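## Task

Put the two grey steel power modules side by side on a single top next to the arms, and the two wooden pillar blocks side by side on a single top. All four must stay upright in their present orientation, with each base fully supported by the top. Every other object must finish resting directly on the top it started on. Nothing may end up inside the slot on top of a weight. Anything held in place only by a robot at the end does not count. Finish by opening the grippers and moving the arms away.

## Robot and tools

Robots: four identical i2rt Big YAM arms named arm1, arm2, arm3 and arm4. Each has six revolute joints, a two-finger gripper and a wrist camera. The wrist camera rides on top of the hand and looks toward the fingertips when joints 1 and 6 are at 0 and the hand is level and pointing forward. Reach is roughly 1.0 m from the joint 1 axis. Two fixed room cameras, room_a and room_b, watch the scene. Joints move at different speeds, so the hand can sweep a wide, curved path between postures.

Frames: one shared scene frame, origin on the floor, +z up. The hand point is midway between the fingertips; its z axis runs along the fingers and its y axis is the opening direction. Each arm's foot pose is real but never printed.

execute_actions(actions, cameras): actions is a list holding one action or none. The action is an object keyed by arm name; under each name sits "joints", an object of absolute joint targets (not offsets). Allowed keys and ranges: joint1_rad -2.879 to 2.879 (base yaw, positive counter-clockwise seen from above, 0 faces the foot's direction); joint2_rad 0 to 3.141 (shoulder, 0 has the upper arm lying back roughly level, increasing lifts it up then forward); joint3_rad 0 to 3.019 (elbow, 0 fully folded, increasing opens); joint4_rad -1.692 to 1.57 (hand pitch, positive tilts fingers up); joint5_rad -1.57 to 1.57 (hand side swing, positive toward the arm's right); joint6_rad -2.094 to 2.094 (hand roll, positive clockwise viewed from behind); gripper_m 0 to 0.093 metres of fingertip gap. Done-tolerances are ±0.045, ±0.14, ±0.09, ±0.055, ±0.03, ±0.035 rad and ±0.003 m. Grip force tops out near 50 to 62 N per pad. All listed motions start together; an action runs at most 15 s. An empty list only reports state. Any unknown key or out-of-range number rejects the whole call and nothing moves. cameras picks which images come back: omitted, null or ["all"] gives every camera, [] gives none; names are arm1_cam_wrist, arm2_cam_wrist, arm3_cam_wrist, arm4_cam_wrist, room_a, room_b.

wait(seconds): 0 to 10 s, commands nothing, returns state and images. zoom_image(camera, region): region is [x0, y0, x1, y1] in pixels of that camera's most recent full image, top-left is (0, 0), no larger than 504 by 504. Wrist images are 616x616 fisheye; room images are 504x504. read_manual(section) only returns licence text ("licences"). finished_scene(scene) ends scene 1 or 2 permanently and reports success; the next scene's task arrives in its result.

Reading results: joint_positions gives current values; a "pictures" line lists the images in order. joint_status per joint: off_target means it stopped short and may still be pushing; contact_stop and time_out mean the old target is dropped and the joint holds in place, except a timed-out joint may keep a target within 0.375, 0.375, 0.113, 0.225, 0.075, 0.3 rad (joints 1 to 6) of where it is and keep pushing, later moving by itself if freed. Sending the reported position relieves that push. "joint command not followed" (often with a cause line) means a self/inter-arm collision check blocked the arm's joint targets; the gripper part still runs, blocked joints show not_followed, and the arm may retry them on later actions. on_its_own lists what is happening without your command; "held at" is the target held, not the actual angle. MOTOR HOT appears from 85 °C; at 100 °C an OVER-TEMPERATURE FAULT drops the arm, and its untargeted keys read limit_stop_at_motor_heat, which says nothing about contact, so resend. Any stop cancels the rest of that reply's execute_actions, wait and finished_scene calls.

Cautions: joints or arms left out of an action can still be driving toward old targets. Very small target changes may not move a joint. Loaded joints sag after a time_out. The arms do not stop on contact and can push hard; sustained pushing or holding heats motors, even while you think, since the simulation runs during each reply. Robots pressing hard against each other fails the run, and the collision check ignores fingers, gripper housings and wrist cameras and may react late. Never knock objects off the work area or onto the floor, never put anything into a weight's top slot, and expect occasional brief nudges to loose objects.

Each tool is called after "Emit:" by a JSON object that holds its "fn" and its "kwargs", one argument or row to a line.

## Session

Emit:
{"fn": "execute_actions", "kwargs": {
  "actions": []
}}

Scene clock: 0.00 s.
arm1.joint_positions: joint1_rad=+0.433 joint2_rad=+0.598 joint3_rad=+1.451 joint4_rad=-1.504 joint5_rad=+0.260 joint6_rad=+0.489 gripper_m=+0.095
arm1.joint_status: not commanded
arm1.hand: x=-0.1248 y=-1.8398 z=+1.3546 quat_wxyz=(-0.118, -0.890, +0.041, +0.439) (m; scene frame)
arm2.joint_positions: joint1_rad=+0.666 joint2_rad=+0.255 joint3_rad=+1.693 joint4_rad=-1.146 joint5_rad=-0.235 joint6_rad=+0.557 gripper_m=+0.094
arm2.joint_status: not commanded
arm2.hand: x=+0.2345 y=-0.4273 z=+1.4788 quat_wxyz=(-0.544, +0.192, -0.568, -0.587) (m; scene frame)
arm3.joint_positions: joint1_rad=+0.185 joint2_rad=+0.407 joint3_rad=+1.358 joint4_rad=-1.461 joint5_rad=+0.076 joint6_rad=+0.201 gripper_m=+0.094
arm3.joint_status: not commanded
arm3.hand: x=-0.5885 y=+0.6020 z=+1.2994 quat_wxyz=(-0.414, -0.608, -0.610, +0.295) (m; scene frame)
arm4.joint_positions: joint1_rad=+0.587 joint2_rad=+0.306 joint3_rad=+1.410 joint4_rad=-1.288 joint5_rad=-0.290 joint6_rad=-0.576 gripper_m=+0.095
arm4.joint_status: not commanded
arm4.hand: x=+0.1472 y=+1.4704 z=+1.3689 quat_wxyz=(-0.258, +0.766, +0.087, -0.583) (m; scene frame)
pictures: arm1_cam_wrist, arm2_cam_wrist, arm3_cam_wrist, arm4_cam_wrist, room_a, room_b
Images, in order (width x height): arm1_cam_wrist 616x616, arm2_cam_wrist 616x616, arm3_cam_wrist 616x616, arm4_cam_wrist 616x616, room_a 504x504, room_b 504x504.

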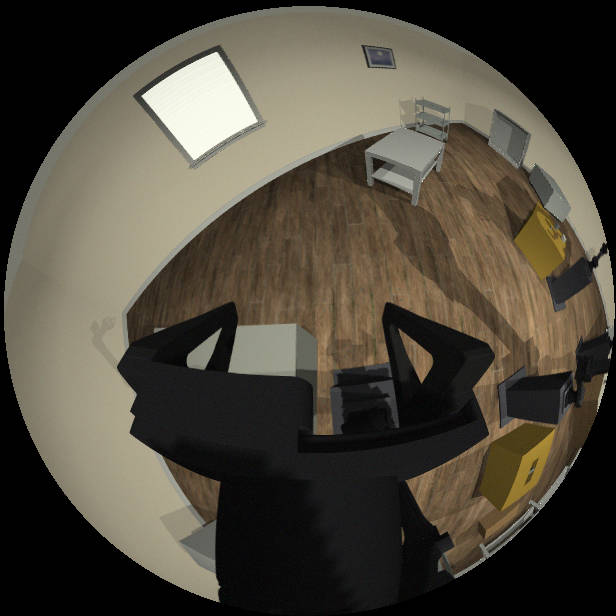

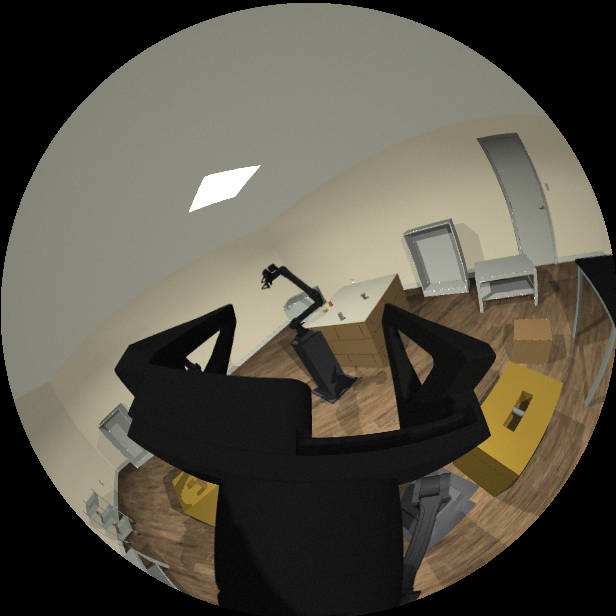

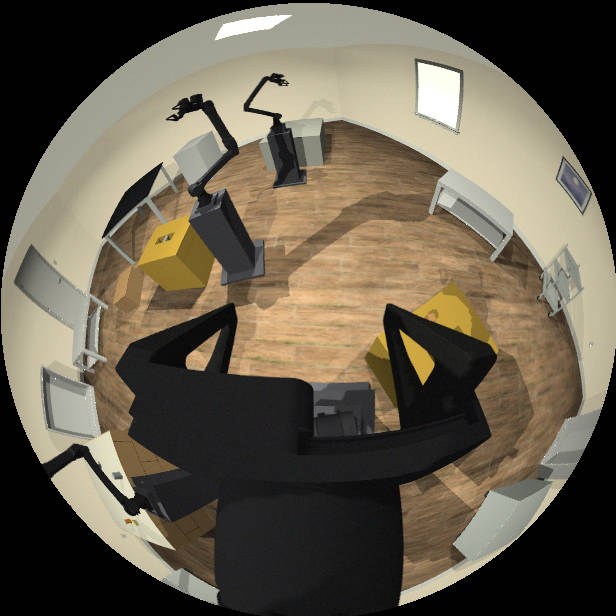

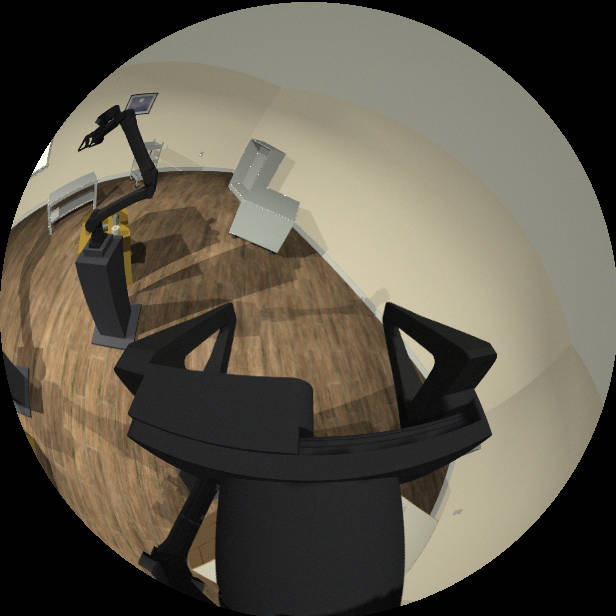

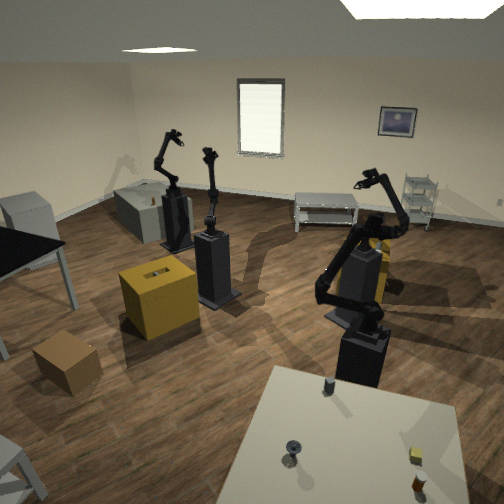

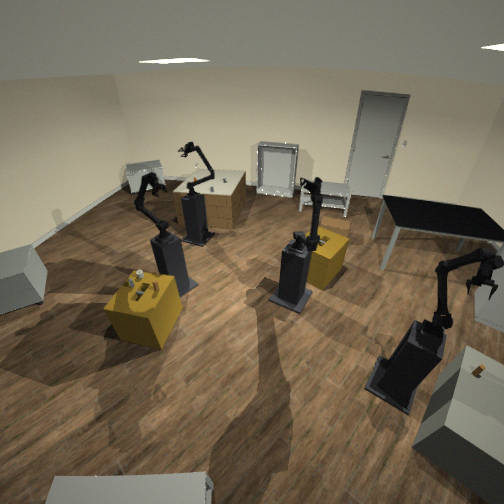

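Look at the tops.

Emit:
{"fn": "execute_actions", "kwargs": {
  "actions": [
    {"arm1":{"joints":{"joint1_rad":1.5,"joint2_rad":1.264,"joint3_rad":1.28,"joint4_rad":-1.58,"joint5_rad":0,"joint6_rad":0,"gripper_m":0.093}},"arm2":{"joints":{"joint1_rad":-0.3,"joint2_rad":1.264,"joint3_rad":1.27,"joint4_rad":-1.58,"joint5_rad":0,"joint6_rad":0,"gripper_m":0.093}},"arm3":{"joints":{"joint1_rad":-1.2,"joint2_rad":1.264,"joint3_rad":1.28,"joint4_rad":-1.58,"joint5_rad":0,"joint6_rad":0}},"arm4":{"joints":{"joint1_rad":-1.3,"joint2_rad":1.25,"joint3_rad":1.28,"joint4_rad":-1.58,"joint5_rad":0,"joint6_rad":0}}}
  ]
}}

Scene clock: 12.07 s.
arm1.joint_positions: joint1_rad=+1.501 joint2_rad=+1.269 joint3_rad=+1.267 joint4_rad=-1.563 joint5_rad=+0.002 joint6_rad=+0.007 gripper_m=+0.093
arm1.joint_status: all done
arm1.hand: x=+0.0715 y=-2.1419 z=+1.0812 quat_wxyz=(-0.006, -0.699, -0.715, +0.004) (m; scene frame)
arm2.joint_positions: joint1_rad=-0.297 joint2_rad=+1.260 joint3_rad=+1.250 joint4_rad=-1.572 joint5_rad=+0.000 joint6_rad=+0.011 gripper_m=+0.093
arm2.joint_status: all done
arm2.hand: x=+0.6387 y=-0.4333 z=+0.9973 quat_wxyz=(+0.011, -0.034, -0.999, -0.003) (m; scene frame)
arm3.joint_positions: joint1_rad=-1.194 joint2_rad=+1.273 joint3_rad=+1.277 joint4_rad=-1.564 joint5_rad=-0.001 joint6_rad=+0.009 gripper_m=+0.094
arm3.joint_status: all done
arm3.hand: x=-0.9338 y=+0.5825 z=+1.0316 quat_wxyz=(-0.004, -0.976, -0.216, +0.003) (m; scene frame)
arm4.joint_positions: joint1_rad=-1.301 joint2_rad=+1.270 joint3_rad=+1.266 joint4_rad=-1.569 joint5_rad=-0.001 joint6_rad=-0.014 gripper_m=+0.095
arm4.joint_status: all done
arm4.hand: x=+0.5341 y=+1.6794 z=+1.0332 quat_wxyz=(-0.006, +0.329, -0.944, +0.001) (m; scene frame)
pictures: arm1_cam_wrist, arm2_cam_wrist, arm3_cam_wrist, arm4_cam_wrist, room_a, room_b
Images, in order (width x height): arm1_cam_wrist 616x616, arm2_cam_wrist 616x616, arm3_cam_wrist 616x616, arm4_cam_wrist 616x616, room_a 504x504, room_b 504x504.

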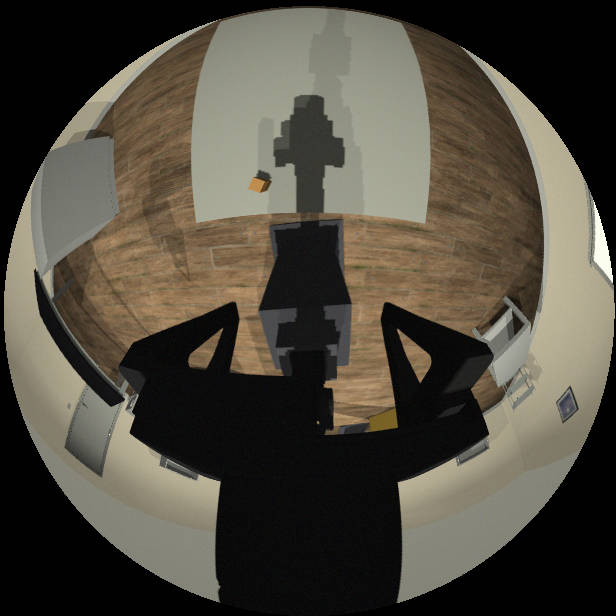

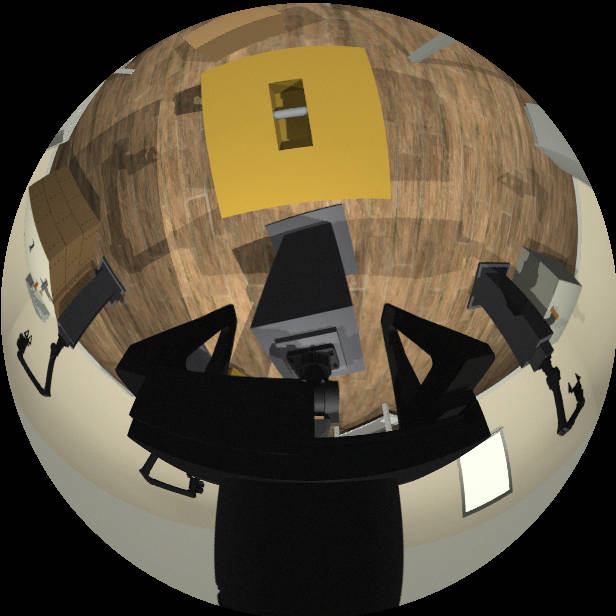

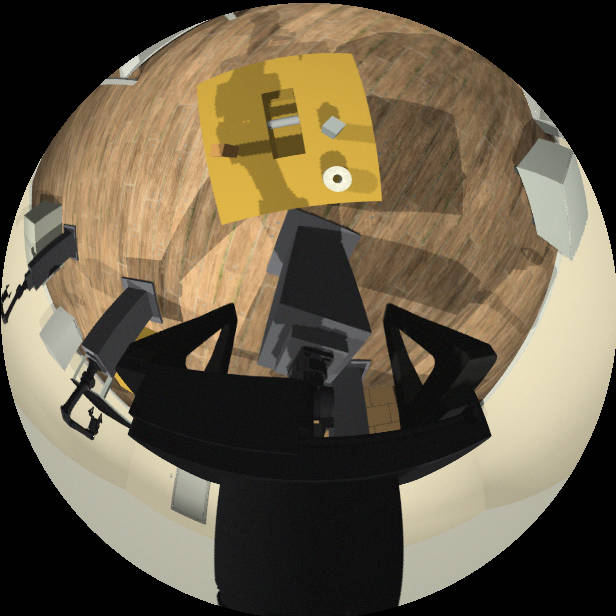

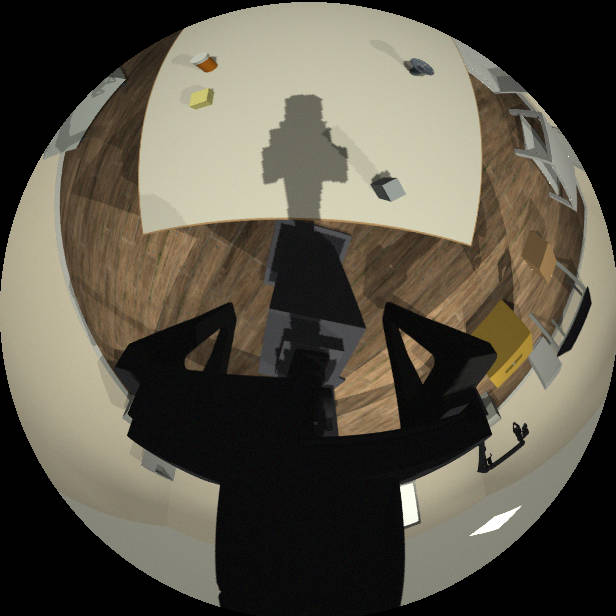

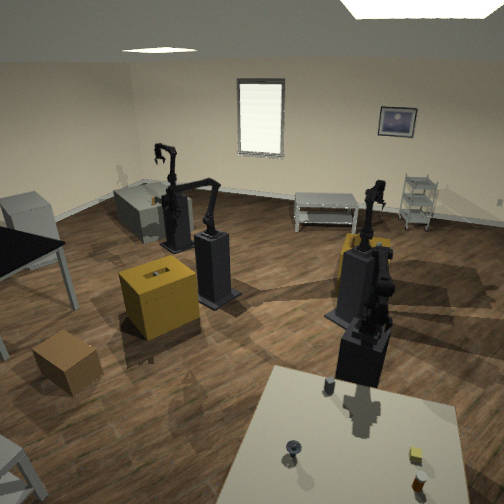

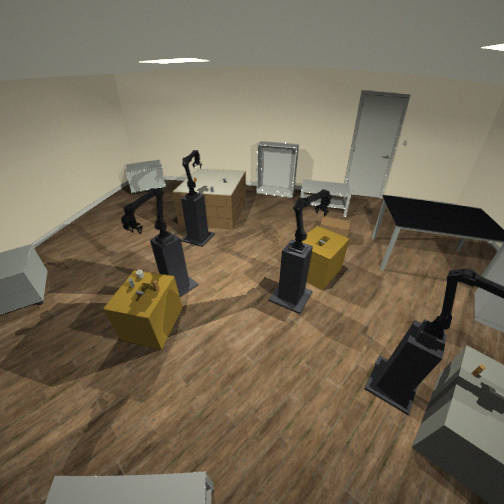

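Emit:
{"fn": "zoom_image", "kwargs": {
  "camera": "arm1_cam_wrist",
  "region": [220, 150, 300, 230]
}}

Emit:
{"fn": "zoom_image", "kwargs": {
  "camera": "arm3_cam_wrist",
  "region": [290, 90, 390, 210]
}}

Emit:
{"fn": "zoom_image", "kwargs": {
  "camera": "room_a",
  "region": [270, 350, 390, 470]
}}

Region (220, 150, 300, 230) of arm1_cam_wrist's 616x616 image, scaled by 6.300, with more detail than that image has.

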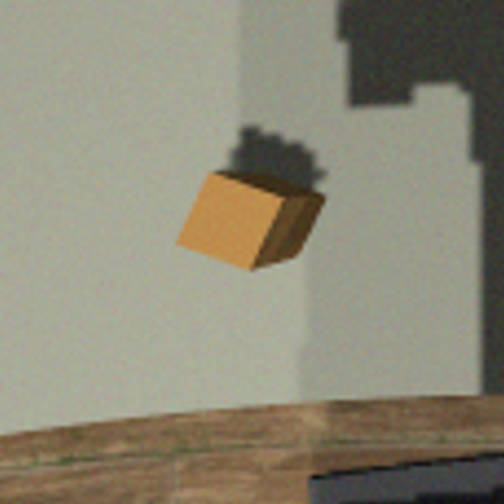

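Region (290, 90, 390, 210) of arm3_cam_wrist's 616x616 image, scaled by 4.200, with more detail than that image has.

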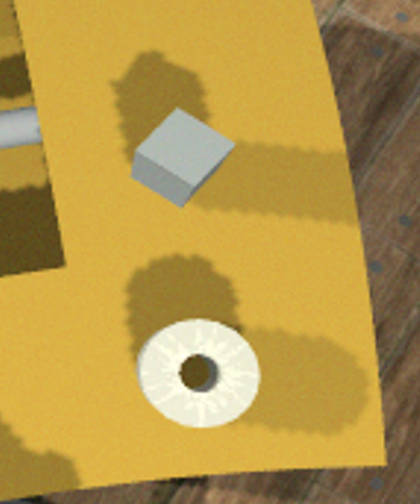

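Region (270, 350, 390, 470) of room_a's 504x504 image, scaled by 4.200, with more detail than that image has.

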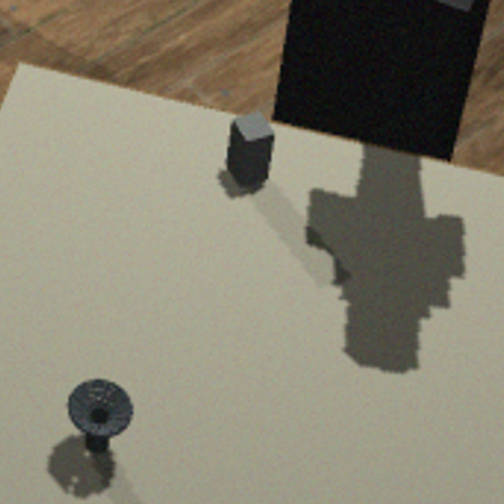

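Emit:
{"fn": "execute_actions", "kwargs": {
  "actions": [
    {"arm1":{"joints":{"joint1_rad":1.83,"joint2_rad":2.105,"joint3_rad":1.065,"joint4_rad":-0.488,"joint6_rad":0.68}},"arm3":{"joints":{"joint1_rad":-1.29,"joint2_rad":2.195,"joint3_rad":1.61,"joint4_rad":-0.925,"joint6_rad":0.52,"gripper_m":0.093}},"arm2":{"joints":{"joint1_rad":-1.6,"joint2_rad":1.97,"joint3_rad":0.965,"joint4_rad":1.03}},"arm4":{"joints":{"joint1_rad":1.885,"joint2_rad":1.9,"joint3_rad":0.7,"joint4_rad":1.245,"gripper_m":0.093}}}
  ],
  "cameras": ["arm1_cam_wrist","arm3_cam_wrist"]
}}

Scene clock: 73.77 s.
arm1.joint_positions: joint1_rad=+1.837 joint2_rad=+2.087 joint3_rad=+1.061 joint4_rad=-0.506 joint5_rad=+0.001 joint6_rad=+0.672 gripper_m=+0.093
arm1.joint_status: all done
arm1.hand: x=+0.2326 y=-2.2324 z=+0.6712 quat_wxyz=(-0.023, -0.807, -0.590, +0.007) (m; scene frame)
arm2.joint_positions: joint1_rad=-1.606 joint2_rad=+1.968 joint3_rad=+0.963 joint4_rad=+1.015 joint5_rad=+0.000 joint6_rad=+0.010 gripper_m=+0.093
arm2.joint_status: all done
arm2.hand: x=+0.4269 y=-1.0803 z=+0.8680 quat_wxyz=(-0.550, -0.445, -0.547, +0.447) (m; scene frame)
arm3.joint_positions: joint1_rad=-1.287 joint2_rad=+2.201 joint3_rad=+1.593 joint4_rad=-0.942 joint5_rad=-0.001 joint6_rad=+0.511 gripper_m=+0.093
arm3.joint_status: all done
arm3.hand: x=-1.1875 y=+0.5234 z=+0.6949 quat_wxyz=(-0.007, -0.997, +0.080, +0.006) (m; scene frame)
arm4.joint_positions: joint1_rad=+1.890 joint2_rad=+1.909 joint3_rad=+0.702 joint4_rad=+1.222 joint5_rad=+0.000 joint6_rad=-0.013 gripper_m=+0.093
arm4.joint_status: all done
arm4.hand: x=-0.1974 y=+1.0780 z=+0.8676 quat_wxyz=(+0.243, +0.662, +0.246, -0.665) (m; scene frame)
pictures: arm1_cam_wrist, arm3_cam_wrist
Images, in order (width x height): arm1_cam_wrist 616x616, arm3_cam_wrist 616x616.

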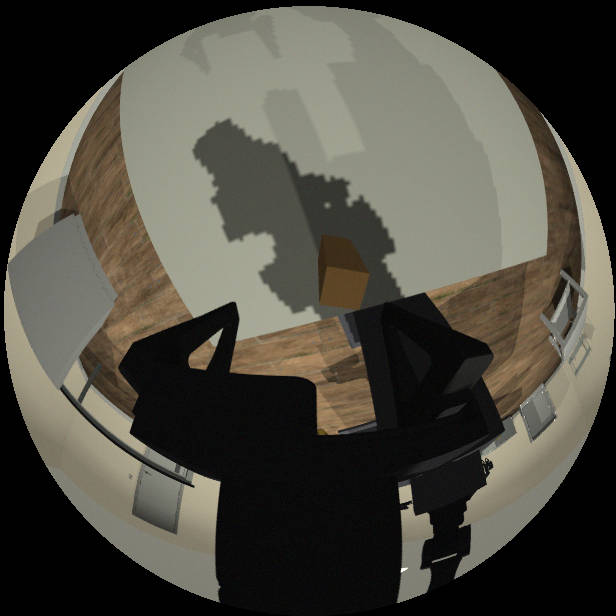

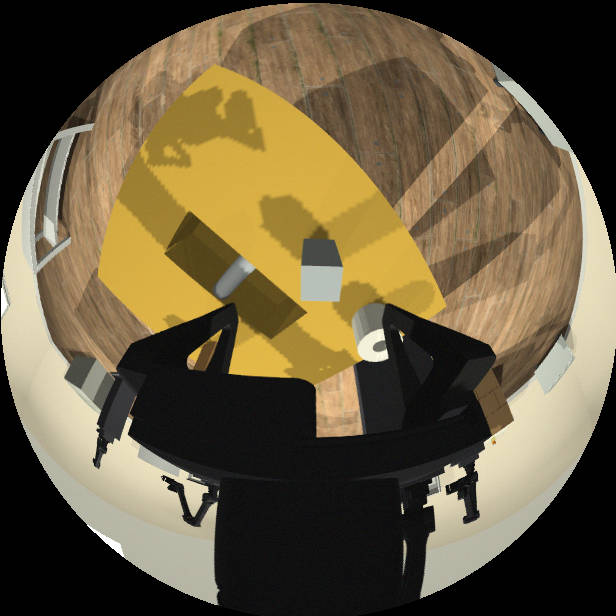

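Emit:
{"fn": "zoom_image", "kwargs": {
  "camera": "arm1_cam_wrist",
  "region": [290, 220, 390, 320]
}}

Emit:
{"fn": "zoom_image", "kwargs": {
  "camera": "arm3_cam_wrist",
  "region": [270, 220, 370, 320]
}}

Region (290, 220, 390, 320) of arm1_cam_wrist's 616x616 image, scaled by 5.040, with more detail than that image has.

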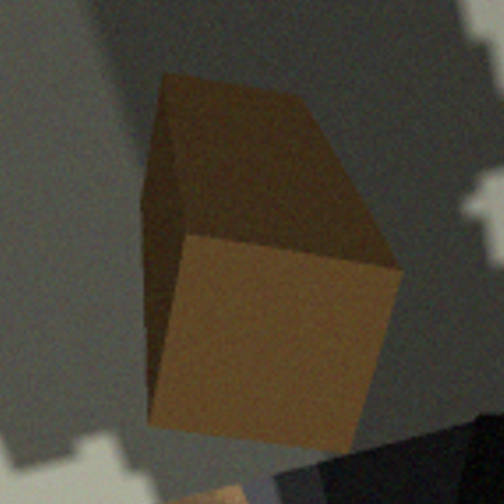

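Region (270, 220, 370, 320) of arm3_cam_wrist's 616x616 image, scaled by 5.040, with more detail than that image has.

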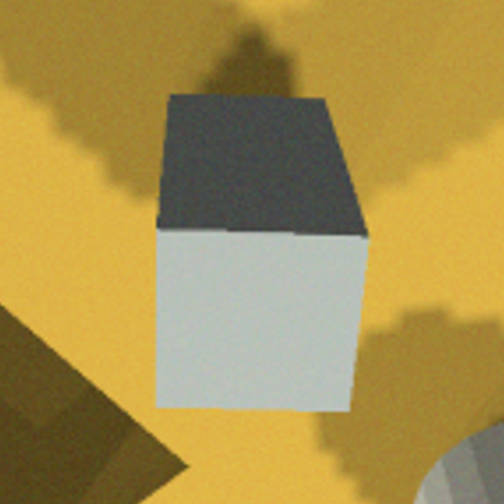

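Emit:
{"fn": "execute_actions", "kwargs": {
  "actions": [
    {"arm1":{"joints":{"joint1_rad":1.8,"joint2_rad":2.15,"joint3_rad":1.025,"joint4_rad":-0.432,"joint6_rad":0.81}},"arm3":{"joints":{"joint2_rad":2.33,"joint3_rad":1.53,"joint4_rad":-0.742,"joint6_rad":0.55}}}
  ],
  "cameras": ["arm1_cam_wrist","arm3_cam_wrist"]
}}

Scene clock: 105.73 s.
arm1.joint_positions: joint1_rad=+1.800 joint2_rad=+2.124 joint3_rad=+1.023 joint4_rad=-0.450 joint5_rad=+0.001 joint6_rad=+0.802 gripper_m=+0.093
arm1.joint_status: all done
arm1.hand: x=+0.2102 y=-2.2206 z=+0.6476 quat_wxyz=(-0.014, -0.853, -0.521, +0.003) (m; scene frame)
arm2.joint_positions: joint1_rad=-1.606 joint2_rad=+1.968 joint3_rad=+0.963 joint4_rad=+1.015 joint5_rad=+0.000 joint6_rad=+0.010 gripper_m=+0.093
arm2.joint_status: not commanded
arm2.hand: x=+0.4269 y=-1.0803 z=+0.8680 quat_wxyz=(-0.550, -0.445, -0.547, +0.447) (m; scene frame)
arm3.joint_positions: joint1_rad=-1.287 joint2_rad=+2.342 joint3_rad=+1.519 joint4_rad=-0.759 joint5_rad=-0.001 joint6_rad=+0.541 gripper_m=+0.093
arm3.joint_status: all done
arm3.hand: x=-1.1616 y=+0.5323 z=+0.5916 quat_wxyz=(+0.000, -0.995, +0.095, -0.008) (m; scene frame)
arm4.joint_positions: joint1_rad=+1.890 joint2_rad=+1.909 joint3_rad=+0.702 joint4_rad=+1.222 joint5_rad=+0.000 joint6_rad=-0.013 gripper_m=+0.093
arm4.joint_status: not commanded
arm4.hand: x=-0.1974 y=+1.0780 z=+0.8676 quat_wxyz=(+0.243, +0.662, +0.246, -0.665) (m; scene frame)
pictures: arm1_cam_wrist, arm3_cam_wrist
Images, in order (width x height): arm1_cam_wrist 616x616, arm3_cam_wrist 616x616.

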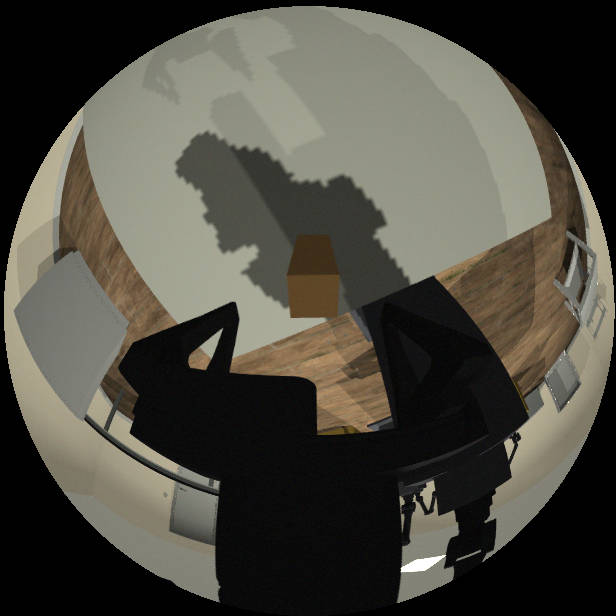

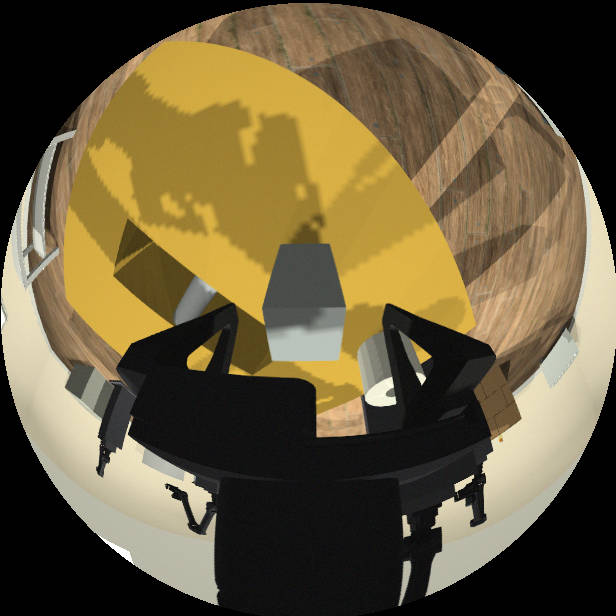

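Emit:
{"fn": "execute_actions", "kwargs": {
  "actions": [
    {"arm1":{"joints":{"joint2_rad":2.285,"joint3_rad":1.07,"joint4_rad":-0.343}},"arm3":{"joints":{"gripper_m":0.015}}}
  ],
  "cameras": ["arm1_cam_wrist","arm3_cam_wrist"]
}}

Scene clock: 113.50 s.
arm1.joint_positions: joint1_rad=+1.800 joint2_rad=+2.271 joint3_rad=+1.063 joint4_rad=-0.358 joint5_rad=+0.001 joint6_rad=+0.803 gripper_m=+0.093
arm1.joint_status: all done
arm1.hand: x=+0.2098 y=-2.2194 z=+0.5901 quat_wxyz=(-0.007, -0.854, -0.521, +0.002) (m; scene frame)
arm2.joint_positions: joint1_rad=-1.606 joint2_rad=+1.968 joint3_rad=+0.963 joint4_rad=+1.015 joint5_rad=+0.000 joint6_rad=+0.010 gripper_m=+0.093
arm2.joint_status: not commanded
arm2.hand: x=+0.4269 y=-1.0803 z=+0.8680 quat_wxyz=(-0.550, -0.445, -0.547, +0.447) (m; scene frame)
arm3.joint_positions: joint1_rad=-1.287 joint2_rad=+2.342 joint3_rad=+1.519 joint4_rad=-0.757 joint5_rad=-0.002 joint6_rad=+0.542 gripper_m=+0.040
arm3.joint_status: gripper_m off_target (ended at +0.040, target +0.015)
arm3.hand: x=-1.1619 y=+0.5321 z=+0.5916 quat_wxyz=(-0.001, -0.995, +0.096, -0.007) (m; scene frame)
arm4.joint_positions: joint1_rad=+1.890 joint2_rad=+1.909 joint3_rad=+0.702 joint4_rad=+1.222 joint5_rad=+0.000 joint6_rad=-0.013 gripper_m=+0.093
arm4.joint_status: not commanded
arm4.hand: x=-0.1974 y=+1.0780 z=+0.8676 quat_wxyz=(+0.243, +0.662, +0.246, -0.665) (m; scene frame)
pictures: arm1_cam_wrist, arm3_cam_wrist
Images, in order (width x height): arm1_cam_wrist 616x616, arm3_cam_wrist 616x616.

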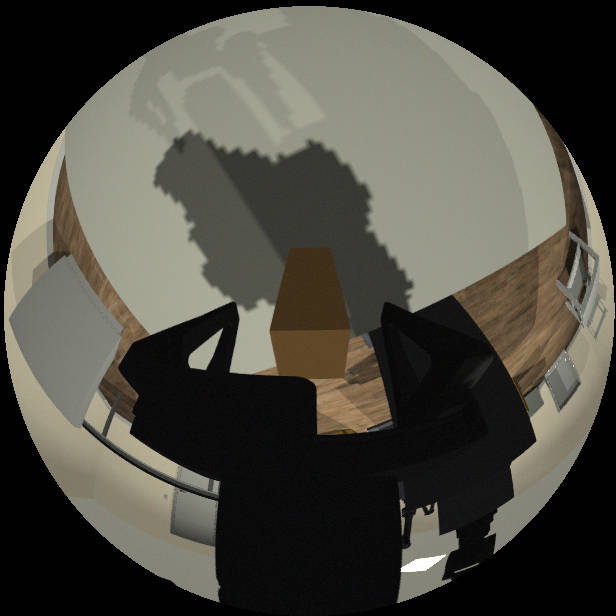

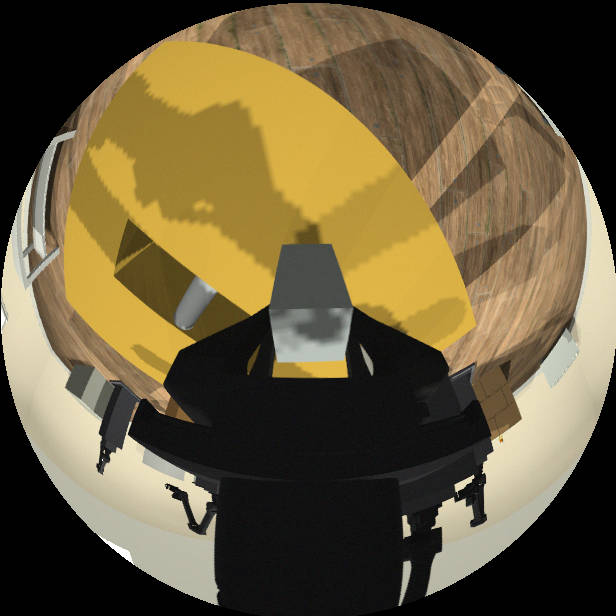

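Emit:
{"fn": "execute_actions", "kwargs": {
  "actions": [
    {"arm1":{"joints":{"gripper_m":0.015}},"arm3":{"joints":{"joint2_rad":2.08,"joint4_rad":-1.02}}}
  ],
  "cameras": ["arm3_cam_wrist"]
}}

Emit:
{"fn": "execute_actions", "kwargs": {
  "actions": [
    {"arm1":{"joints":{"joint2_rad":1.85,"joint4_rad":-0.79}},"arm3":{"joints":{"joint2_rad":1.45,"joint3_rad":1.21,"joint4_rad":-1.33,"joint6_rad":0.0}}}
  ],
  "cameras": ["arm1_cam_wrist","arm3_cam_wrist"]
}}

Scene clock: 134.97 s.
arm1.joint_positions: joint1_rad=+1.800 joint2_rad=+2.271 joint3_rad=+1.063 joint4_rad=-0.357 joint5_rad=+0.001 joint6_rad=+0.804 gripper_m=+0.035
arm1.joint_status: gripper_m off_target (ended at +0.035, target +0.015)
arm1.hand: x=+0.2099 y=-2.2195 z=+0.5901 quat_wxyz=(-0.007, -0.854, -0.521, +0.002) (m; scene frame)
arm2.joint_positions: joint1_rad=-1.606 joint2_rad=+1.968 joint3_rad=+0.963 joint4_rad=+1.015 joint5_rad=+0.000 joint6_rad=+0.010 gripper_m=+0.093
arm2.joint_status: not commanded
arm2.hand: x=+0.4269 y=-1.0803 z=+0.8680 quat_wxyz=(-0.550, -0.445, -0.547, +0.447) (m; scene frame)
arm3.joint_positions: joint1_rad=-1.287 joint2_rad=+2.090 joint3_rad=+1.517 joint4_rad=-1.004 joint5_rad=-0.002 joint6_rad=+0.542 gripper_m=+0.040
arm3.joint_status: all done
arm3.hand: x=-1.1589 y=+0.5340 z=+0.7349 quat_wxyz=(-0.001, -0.995, +0.096, -0.006) (m; scene frame)
arm4.joint_positions: joint1_rad=+1.890 joint2_rad=+1.909 joint3_rad=+0.702 joint4_rad=+1.222 joint5_rad=+0.000 joint6_rad=-0.013 gripper_m=+0.093
arm4.joint_status: not commanded
arm4.hand: x=-0.1974 y=+1.0780 z=+0.8676 quat_wxyz=(+0.243, +0.662, +0.246, -0.665) (m; scene frame)
pictures: arm3_cam_wrist
Images, in order (width x height): arm3_cam_wrist 616x616.

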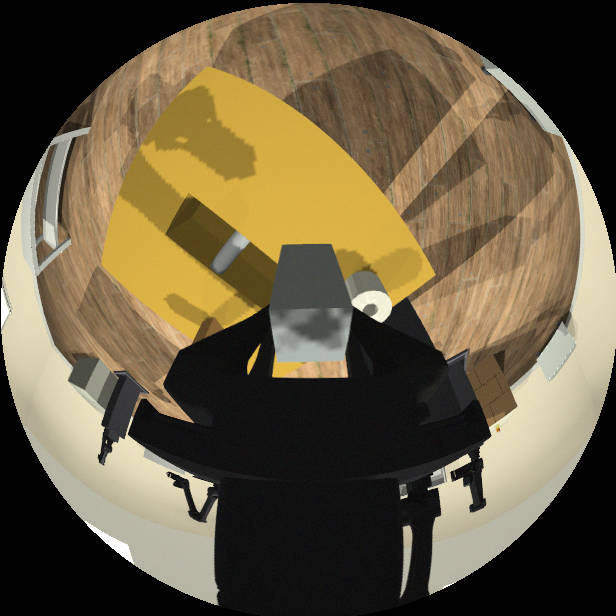

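Scene clock: 136.53 s.
arm1.joint_positions: joint1_rad=+1.800 joint2_rad=+1.826 joint3_rad=+1.058 joint4_rad=-0.774 joint5_rad=+0.001 joint6_rad=+0.804 gripper_m=+0.035
arm1.joint_status: all done
arm1.hand: x=+0.2124 y=-2.2276 z=+0.7857 quat_wxyz=(-0.019, -0.854, -0.521, +0.004) (m; scene frame)
arm2.joint_positions: joint1_rad=-1.606 joint2_rad=+1.968 joint3_rad=+0.963 joint4_rad=+1.015 joint5_rad=+0.000 joint6_rad=+0.010 gripper_m=+0.093
arm2.joint_status: not commanded
arm2.hand: x=+0.4269 y=-1.0803 z=+0.8680 quat_wxyz=(-0.550, -0.445, -0.547, +0.447) (m; scene frame)
arm3.joint_positions: joint1_rad=-1.287 joint2_rad=+1.453 joint3_rad=+1.208 joint4_rad=-1.315 joint5_rad=-0.002 joint6_rad=+0.009 gripper_m=+0.040
arm3.joint_status: all done
arm3.hand: x=-1.0005 y=+0.5931 z=+0.9395 quat_wxyz=(-0.004, -0.985, -0.170, +0.003) (m; scene frame)
arm4.joint_positions: joint1_rad=+1.890 joint2_rad=+1.909 joint3_rad=+0.702 joint4_rad=+1.222 joint5_rad=+0.000 joint6_rad=-0.013 gripper_m=+0.093
arm4.joint_status: not commanded
arm4.hand: x=-0.1974 y=+1.0780 z=+0.8676 quat_wxyz=(+0.243, +0.662, +0.246, -0.665) (m; scene frame)
pictures: arm1_cam_wrist, arm3_cam_wrist
Images, in order (width x height): arm1_cam_wrist 616x616, arm3_cam_wrist 616x616.

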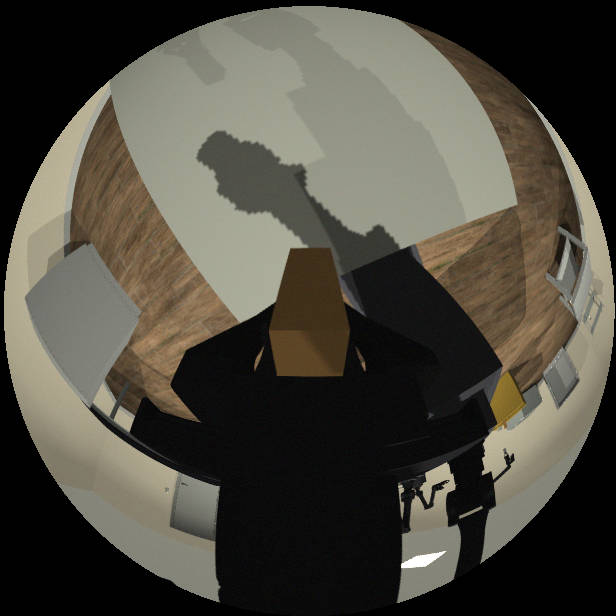

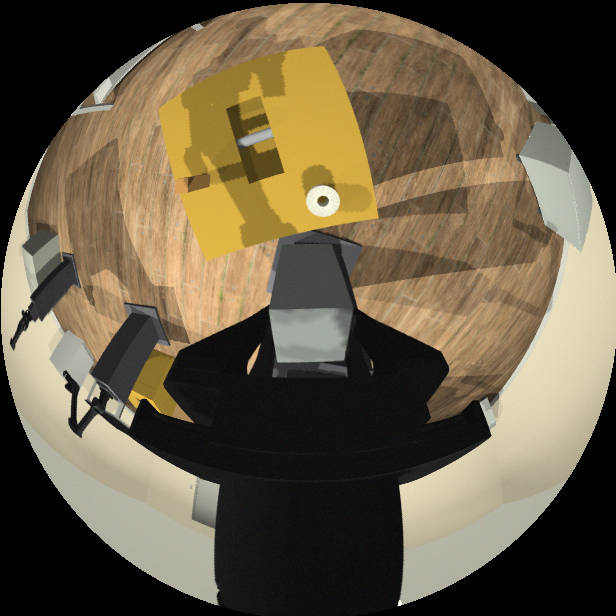

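Emit:
{"fn": "execute_actions", "kwargs": {
  "actions": []
}}

Scene clock: 172.70 s.
arm1.joint_positions: joint1_rad=+1.800 joint2_rad=+1.826 joint3_rad=+1.058 joint4_rad=-0.774 joint5_rad=+0.001 joint6_rad=+0.804 gripper_m=+0.035
arm1.joint_status: all done
arm1.hand: x=+0.2124 y=-2.2276 z=+0.7857 quat_wxyz=(-0.019, -0.854, -0.521, +0.004) (m; scene frame)
arm2.joint_positions: joint1_rad=-1.606 joint2_rad=+1.968 joint3_rad=+0.963 joint4_rad=+1.015 joint5_rad=+0.000 joint6_rad=+0.010 gripper_m=+0.093
arm2.joint_status: not commanded
arm2.hand: x=+0.4269 y=-1.0803 z=+0.8680 quat_wxyz=(-0.550, -0.445, -0.547, +0.447) (m; scene frame)
arm3.joint_positions: joint1_rad=-1.287 joint2_rad=+1.453 joint3_rad=+1.208 joint4_rad=-1.315 joint5_rad=-0.002 joint6_rad=+0.009 gripper_m=+0.040
arm3.joint_status: all done
arm3.hand: x=-1.0005 y=+0.5931 z=+0.9395 quat_wxyz=(-0.004, -0.985, -0.170, +0.003) (m; scene frame)
arm4.joint_positions: joint1_rad=+1.890 joint2_rad=+1.909 joint3_rad=+0.702 joint4_rad=+1.222 joint5_rad=+0.000 joint6_rad=-0.013 gripper_m=+0.093
arm4.joint_status: not commanded
arm4.hand: x=-0.1974 y=+1.0780 z=+0.8676 quat_wxyz=(+0.243, +0.662, +0.246, -0.665) (m; scene frame)
pictures: arm1_cam_wrist, arm2_cam_wrist, arm3_cam_wrist, arm4_cam_wrist, room_a, room_b
Images, in order (width x height): arm1_cam_wrist 616x616, arm2_cam_wrist 616x616, arm3_cam_wrist 616x616, arm4_cam_wrist 616x616, room_a 504x504, room_b 504x504.

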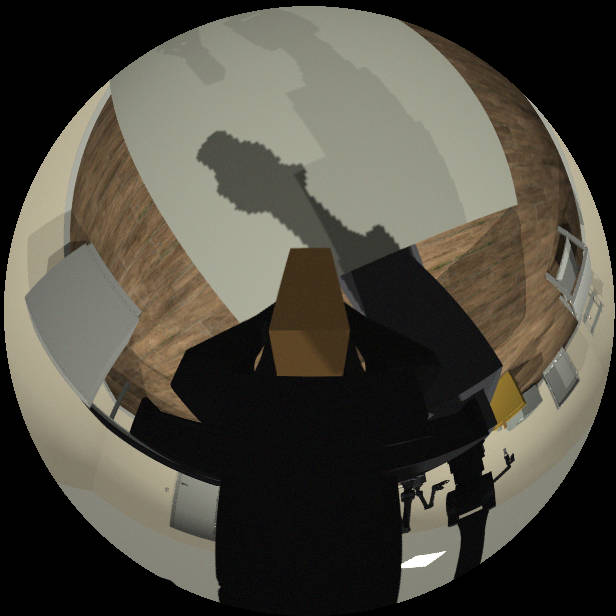

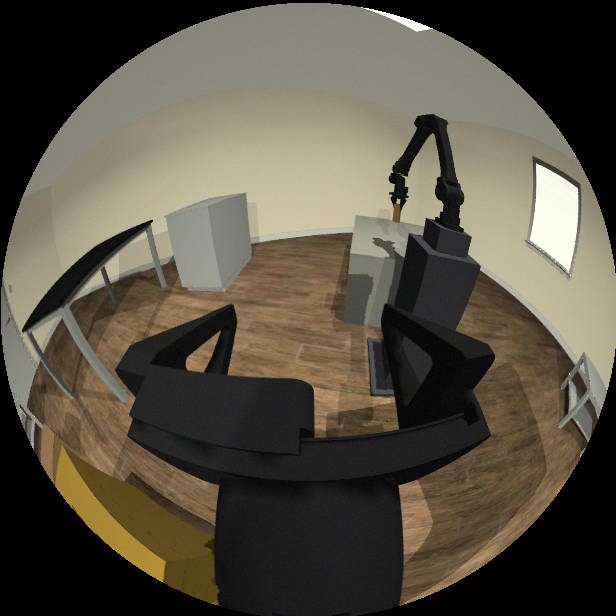

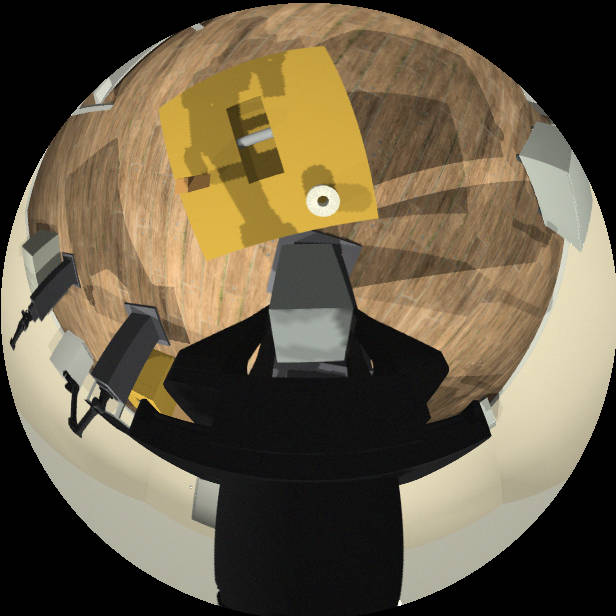

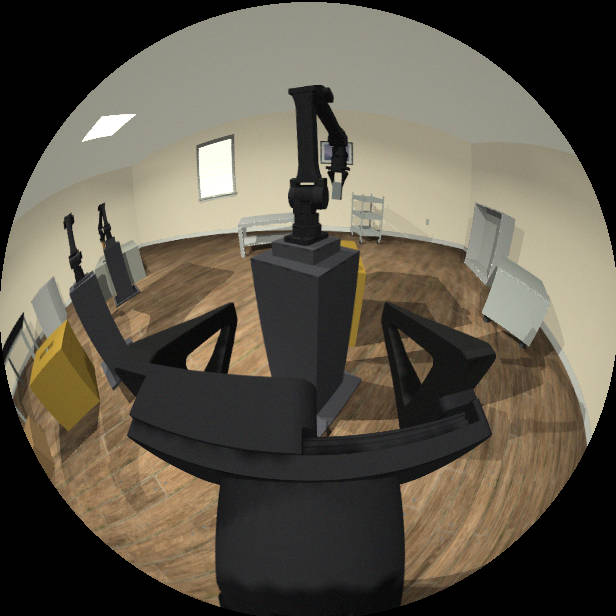

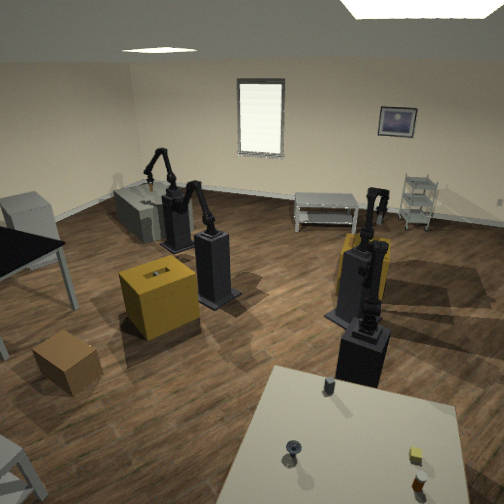

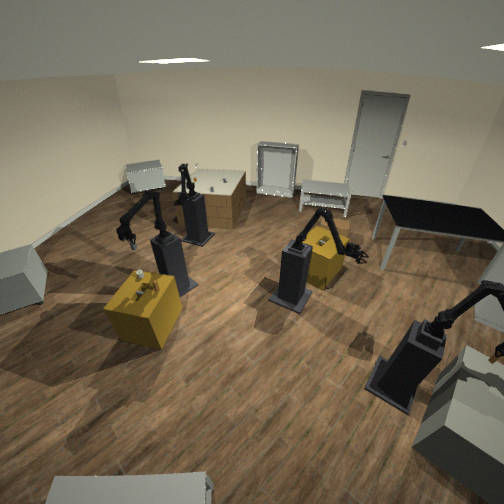

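Emit:
{"fn": "execute_actions", "kwargs": {
  "actions": [
    {"arm1":{"joints":{"joint1_rad":-1.848,"joint2_rad":1.97,"joint3_rad":1.72,"joint4_rad":-1.315,"joint6_rad":1.57}},"arm3":{"joints":{"joint1_rad":2.195}}}
  ],
  "cameras": ["arm2_cam_wrist","arm4_cam_wrist"]
}}

Scene clock: 190.50 s.
arm1.joint_positions: joint1_rad=-1.852 joint2_rad=+1.983 joint3_rad=+1.708 joint4_rad=-1.299 joint5_rad=+0.001 joint6_rad=+1.563 gripper_m=+0.035
arm1.joint_status: all done
arm1.hand: x=+0.1725 y=-1.1937 z=+0.9087 quat_wxyz=(+0.003, +0.087, +0.996, -0.006) (m; scene frame)
arm2.joint_positions: joint1_rad=-1.606 joint2_rad=+1.968 joint3_rad=+0.963 joint4_rad=+1.015 joint5_rad=+0.000 joint6_rad=+0.010 gripper_m=+0.093
arm2.joint_status: not commanded
arm2.hand: x=+0.4269 y=-1.0803 z=+0.8680 quat_wxyz=(-0.550, -0.445, -0.547, +0.447) (m; scene frame)
arm3.joint_positions: joint1_rad=+2.194 joint2_rad=+1.459 joint3_rad=+1.208 joint4_rad=-1.315 joint5_rad=-0.001 joint6_rad=+0.007 gripper_m=+0.040
arm3.joint_status: all done
arm3.hand: x=-0.2853 y=+1.0030 z=+0.9390 quat_wxyz=(-0.004, +0.335, -0.942, +0.001) (m; scene frame)
arm4.joint_positions: joint1_rad=+1.890 joint2_rad=+1.909 joint3_rad=+0.702 joint4_rad=+1.222 joint5_rad=+0.000 joint6_rad=-0.013 gripper_m=+0.093
arm4.joint_status: not commanded
arm4.hand: x=-0.1974 y=+1.0780 z=+0.8676 quat_wxyz=(+0.243, +0.662, +0.246, -0.665) (m; scene frame)
pictures: arm2_cam_wrist, arm4_cam_wrist
Images, in order (width x height): arm2_cam_wrist 616x616, arm4_cam_wrist 616x616.

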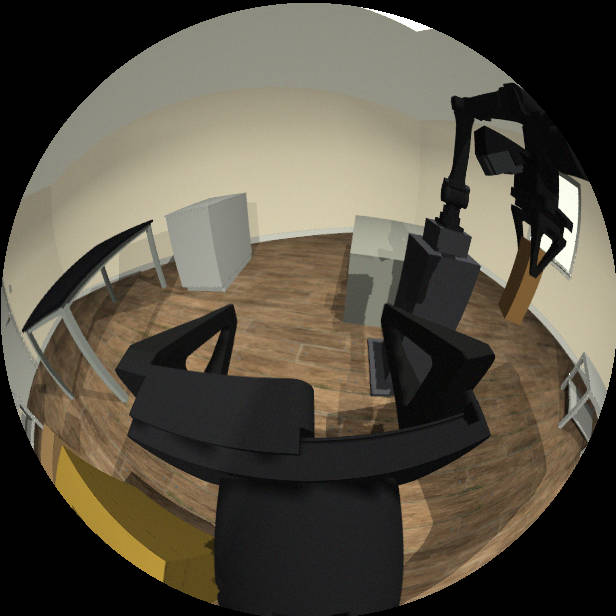

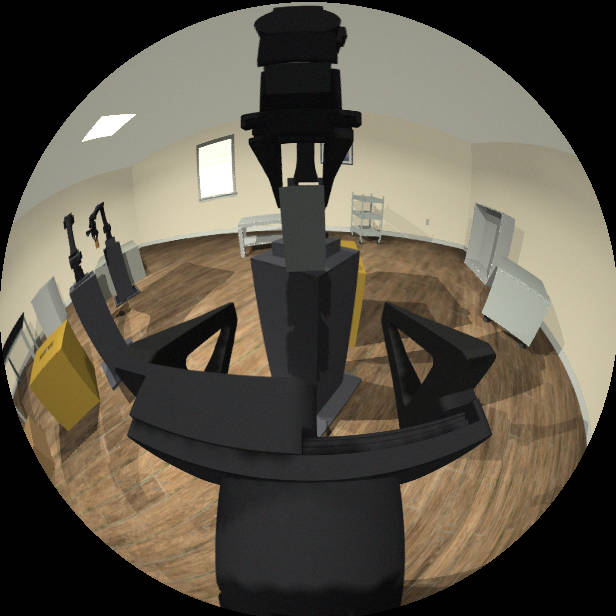

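Emit:
{"fn": "execute_actions", "kwargs": {
  "actions": [
    {"arm2":{"joints":{"joint1_rad":-1.96}},"arm3":{"joints":{"joint2_rad":1.49,"joint3_rad":1.13,"joint4_rad":-1.2,"joint6_rad":1.575}}}
  ],
  "cameras": ["arm2_cam_wrist","arm4_cam_wrist"]
}}

Scene clock: 208.27 s.
arm1.joint_positions: joint1_rad=-1.852 joint2_rad=+1.983 joint3_rad=+1.708 joint4_rad=-1.299 joint5_rad=+0.001 joint6_rad=+1.563 gripper_m=+0.035
arm1.joint_status: not commanded
arm1.hand: x=+0.1725 y=-1.1937 z=+0.9087 quat_wxyz=(+0.003, +0.087, +0.996, -0.006) (m; scene frame)
arm2.joint_positions: joint1_rad=-1.967 joint2_rad=+1.968 joint3_rad=+0.963 joint4_rad=+1.015 joint5_rad=+0.002 joint6_rad=+0.010 gripper_m=+0.093
arm2.joint_status: all done
arm2.hand: x=+0.1819 y=-1.0862 z=+0.8703 quat_wxyz=(-0.461, -0.535, -0.457, +0.540) (m; scene frame)
arm3.joint_positions: joint1_rad=+2.194 joint2_rad=+1.503 joint3_rad=+1.120 joint4_rad=-1.216 joint5_rad=-0.001 joint6_rad=+1.566 gripper_m=+0.040
arm3.joint_status: all done
arm3.hand: x=-0.2904 y=+0.9983 z=+0.8898 quat_wxyz=(+0.003, -0.424, -0.906, +0.013) (m; scene frame)
arm4.joint_positions: joint1_rad=+1.890 joint2_rad=+1.909 joint3_rad=+0.702 joint4_rad=+1.222 joint5_rad=+0.000 joint6_rad=-0.013 gripper_m=+0.093
arm4.joint_status: not commanded
arm4.hand: x=-0.1974 y=+1.0780 z=+0.8676 quat_wxyz=(+0.243, +0.662, +0.246, -0.665) (m; scene frame)
pictures: arm2_cam_wrist, arm4_cam_wrist
Images, in order (width x height): arm2_cam_wrist 616x616, arm4_cam_wrist 616x616.

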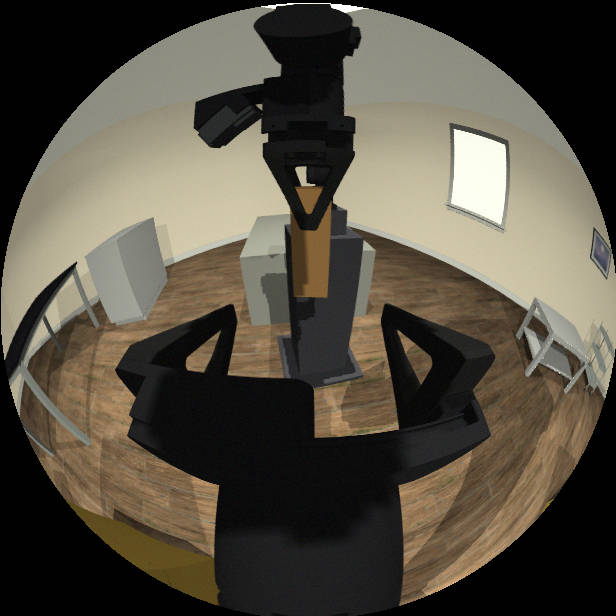

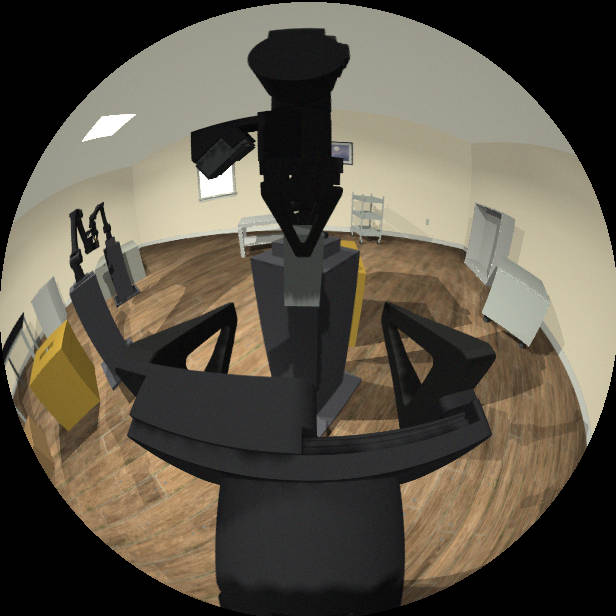

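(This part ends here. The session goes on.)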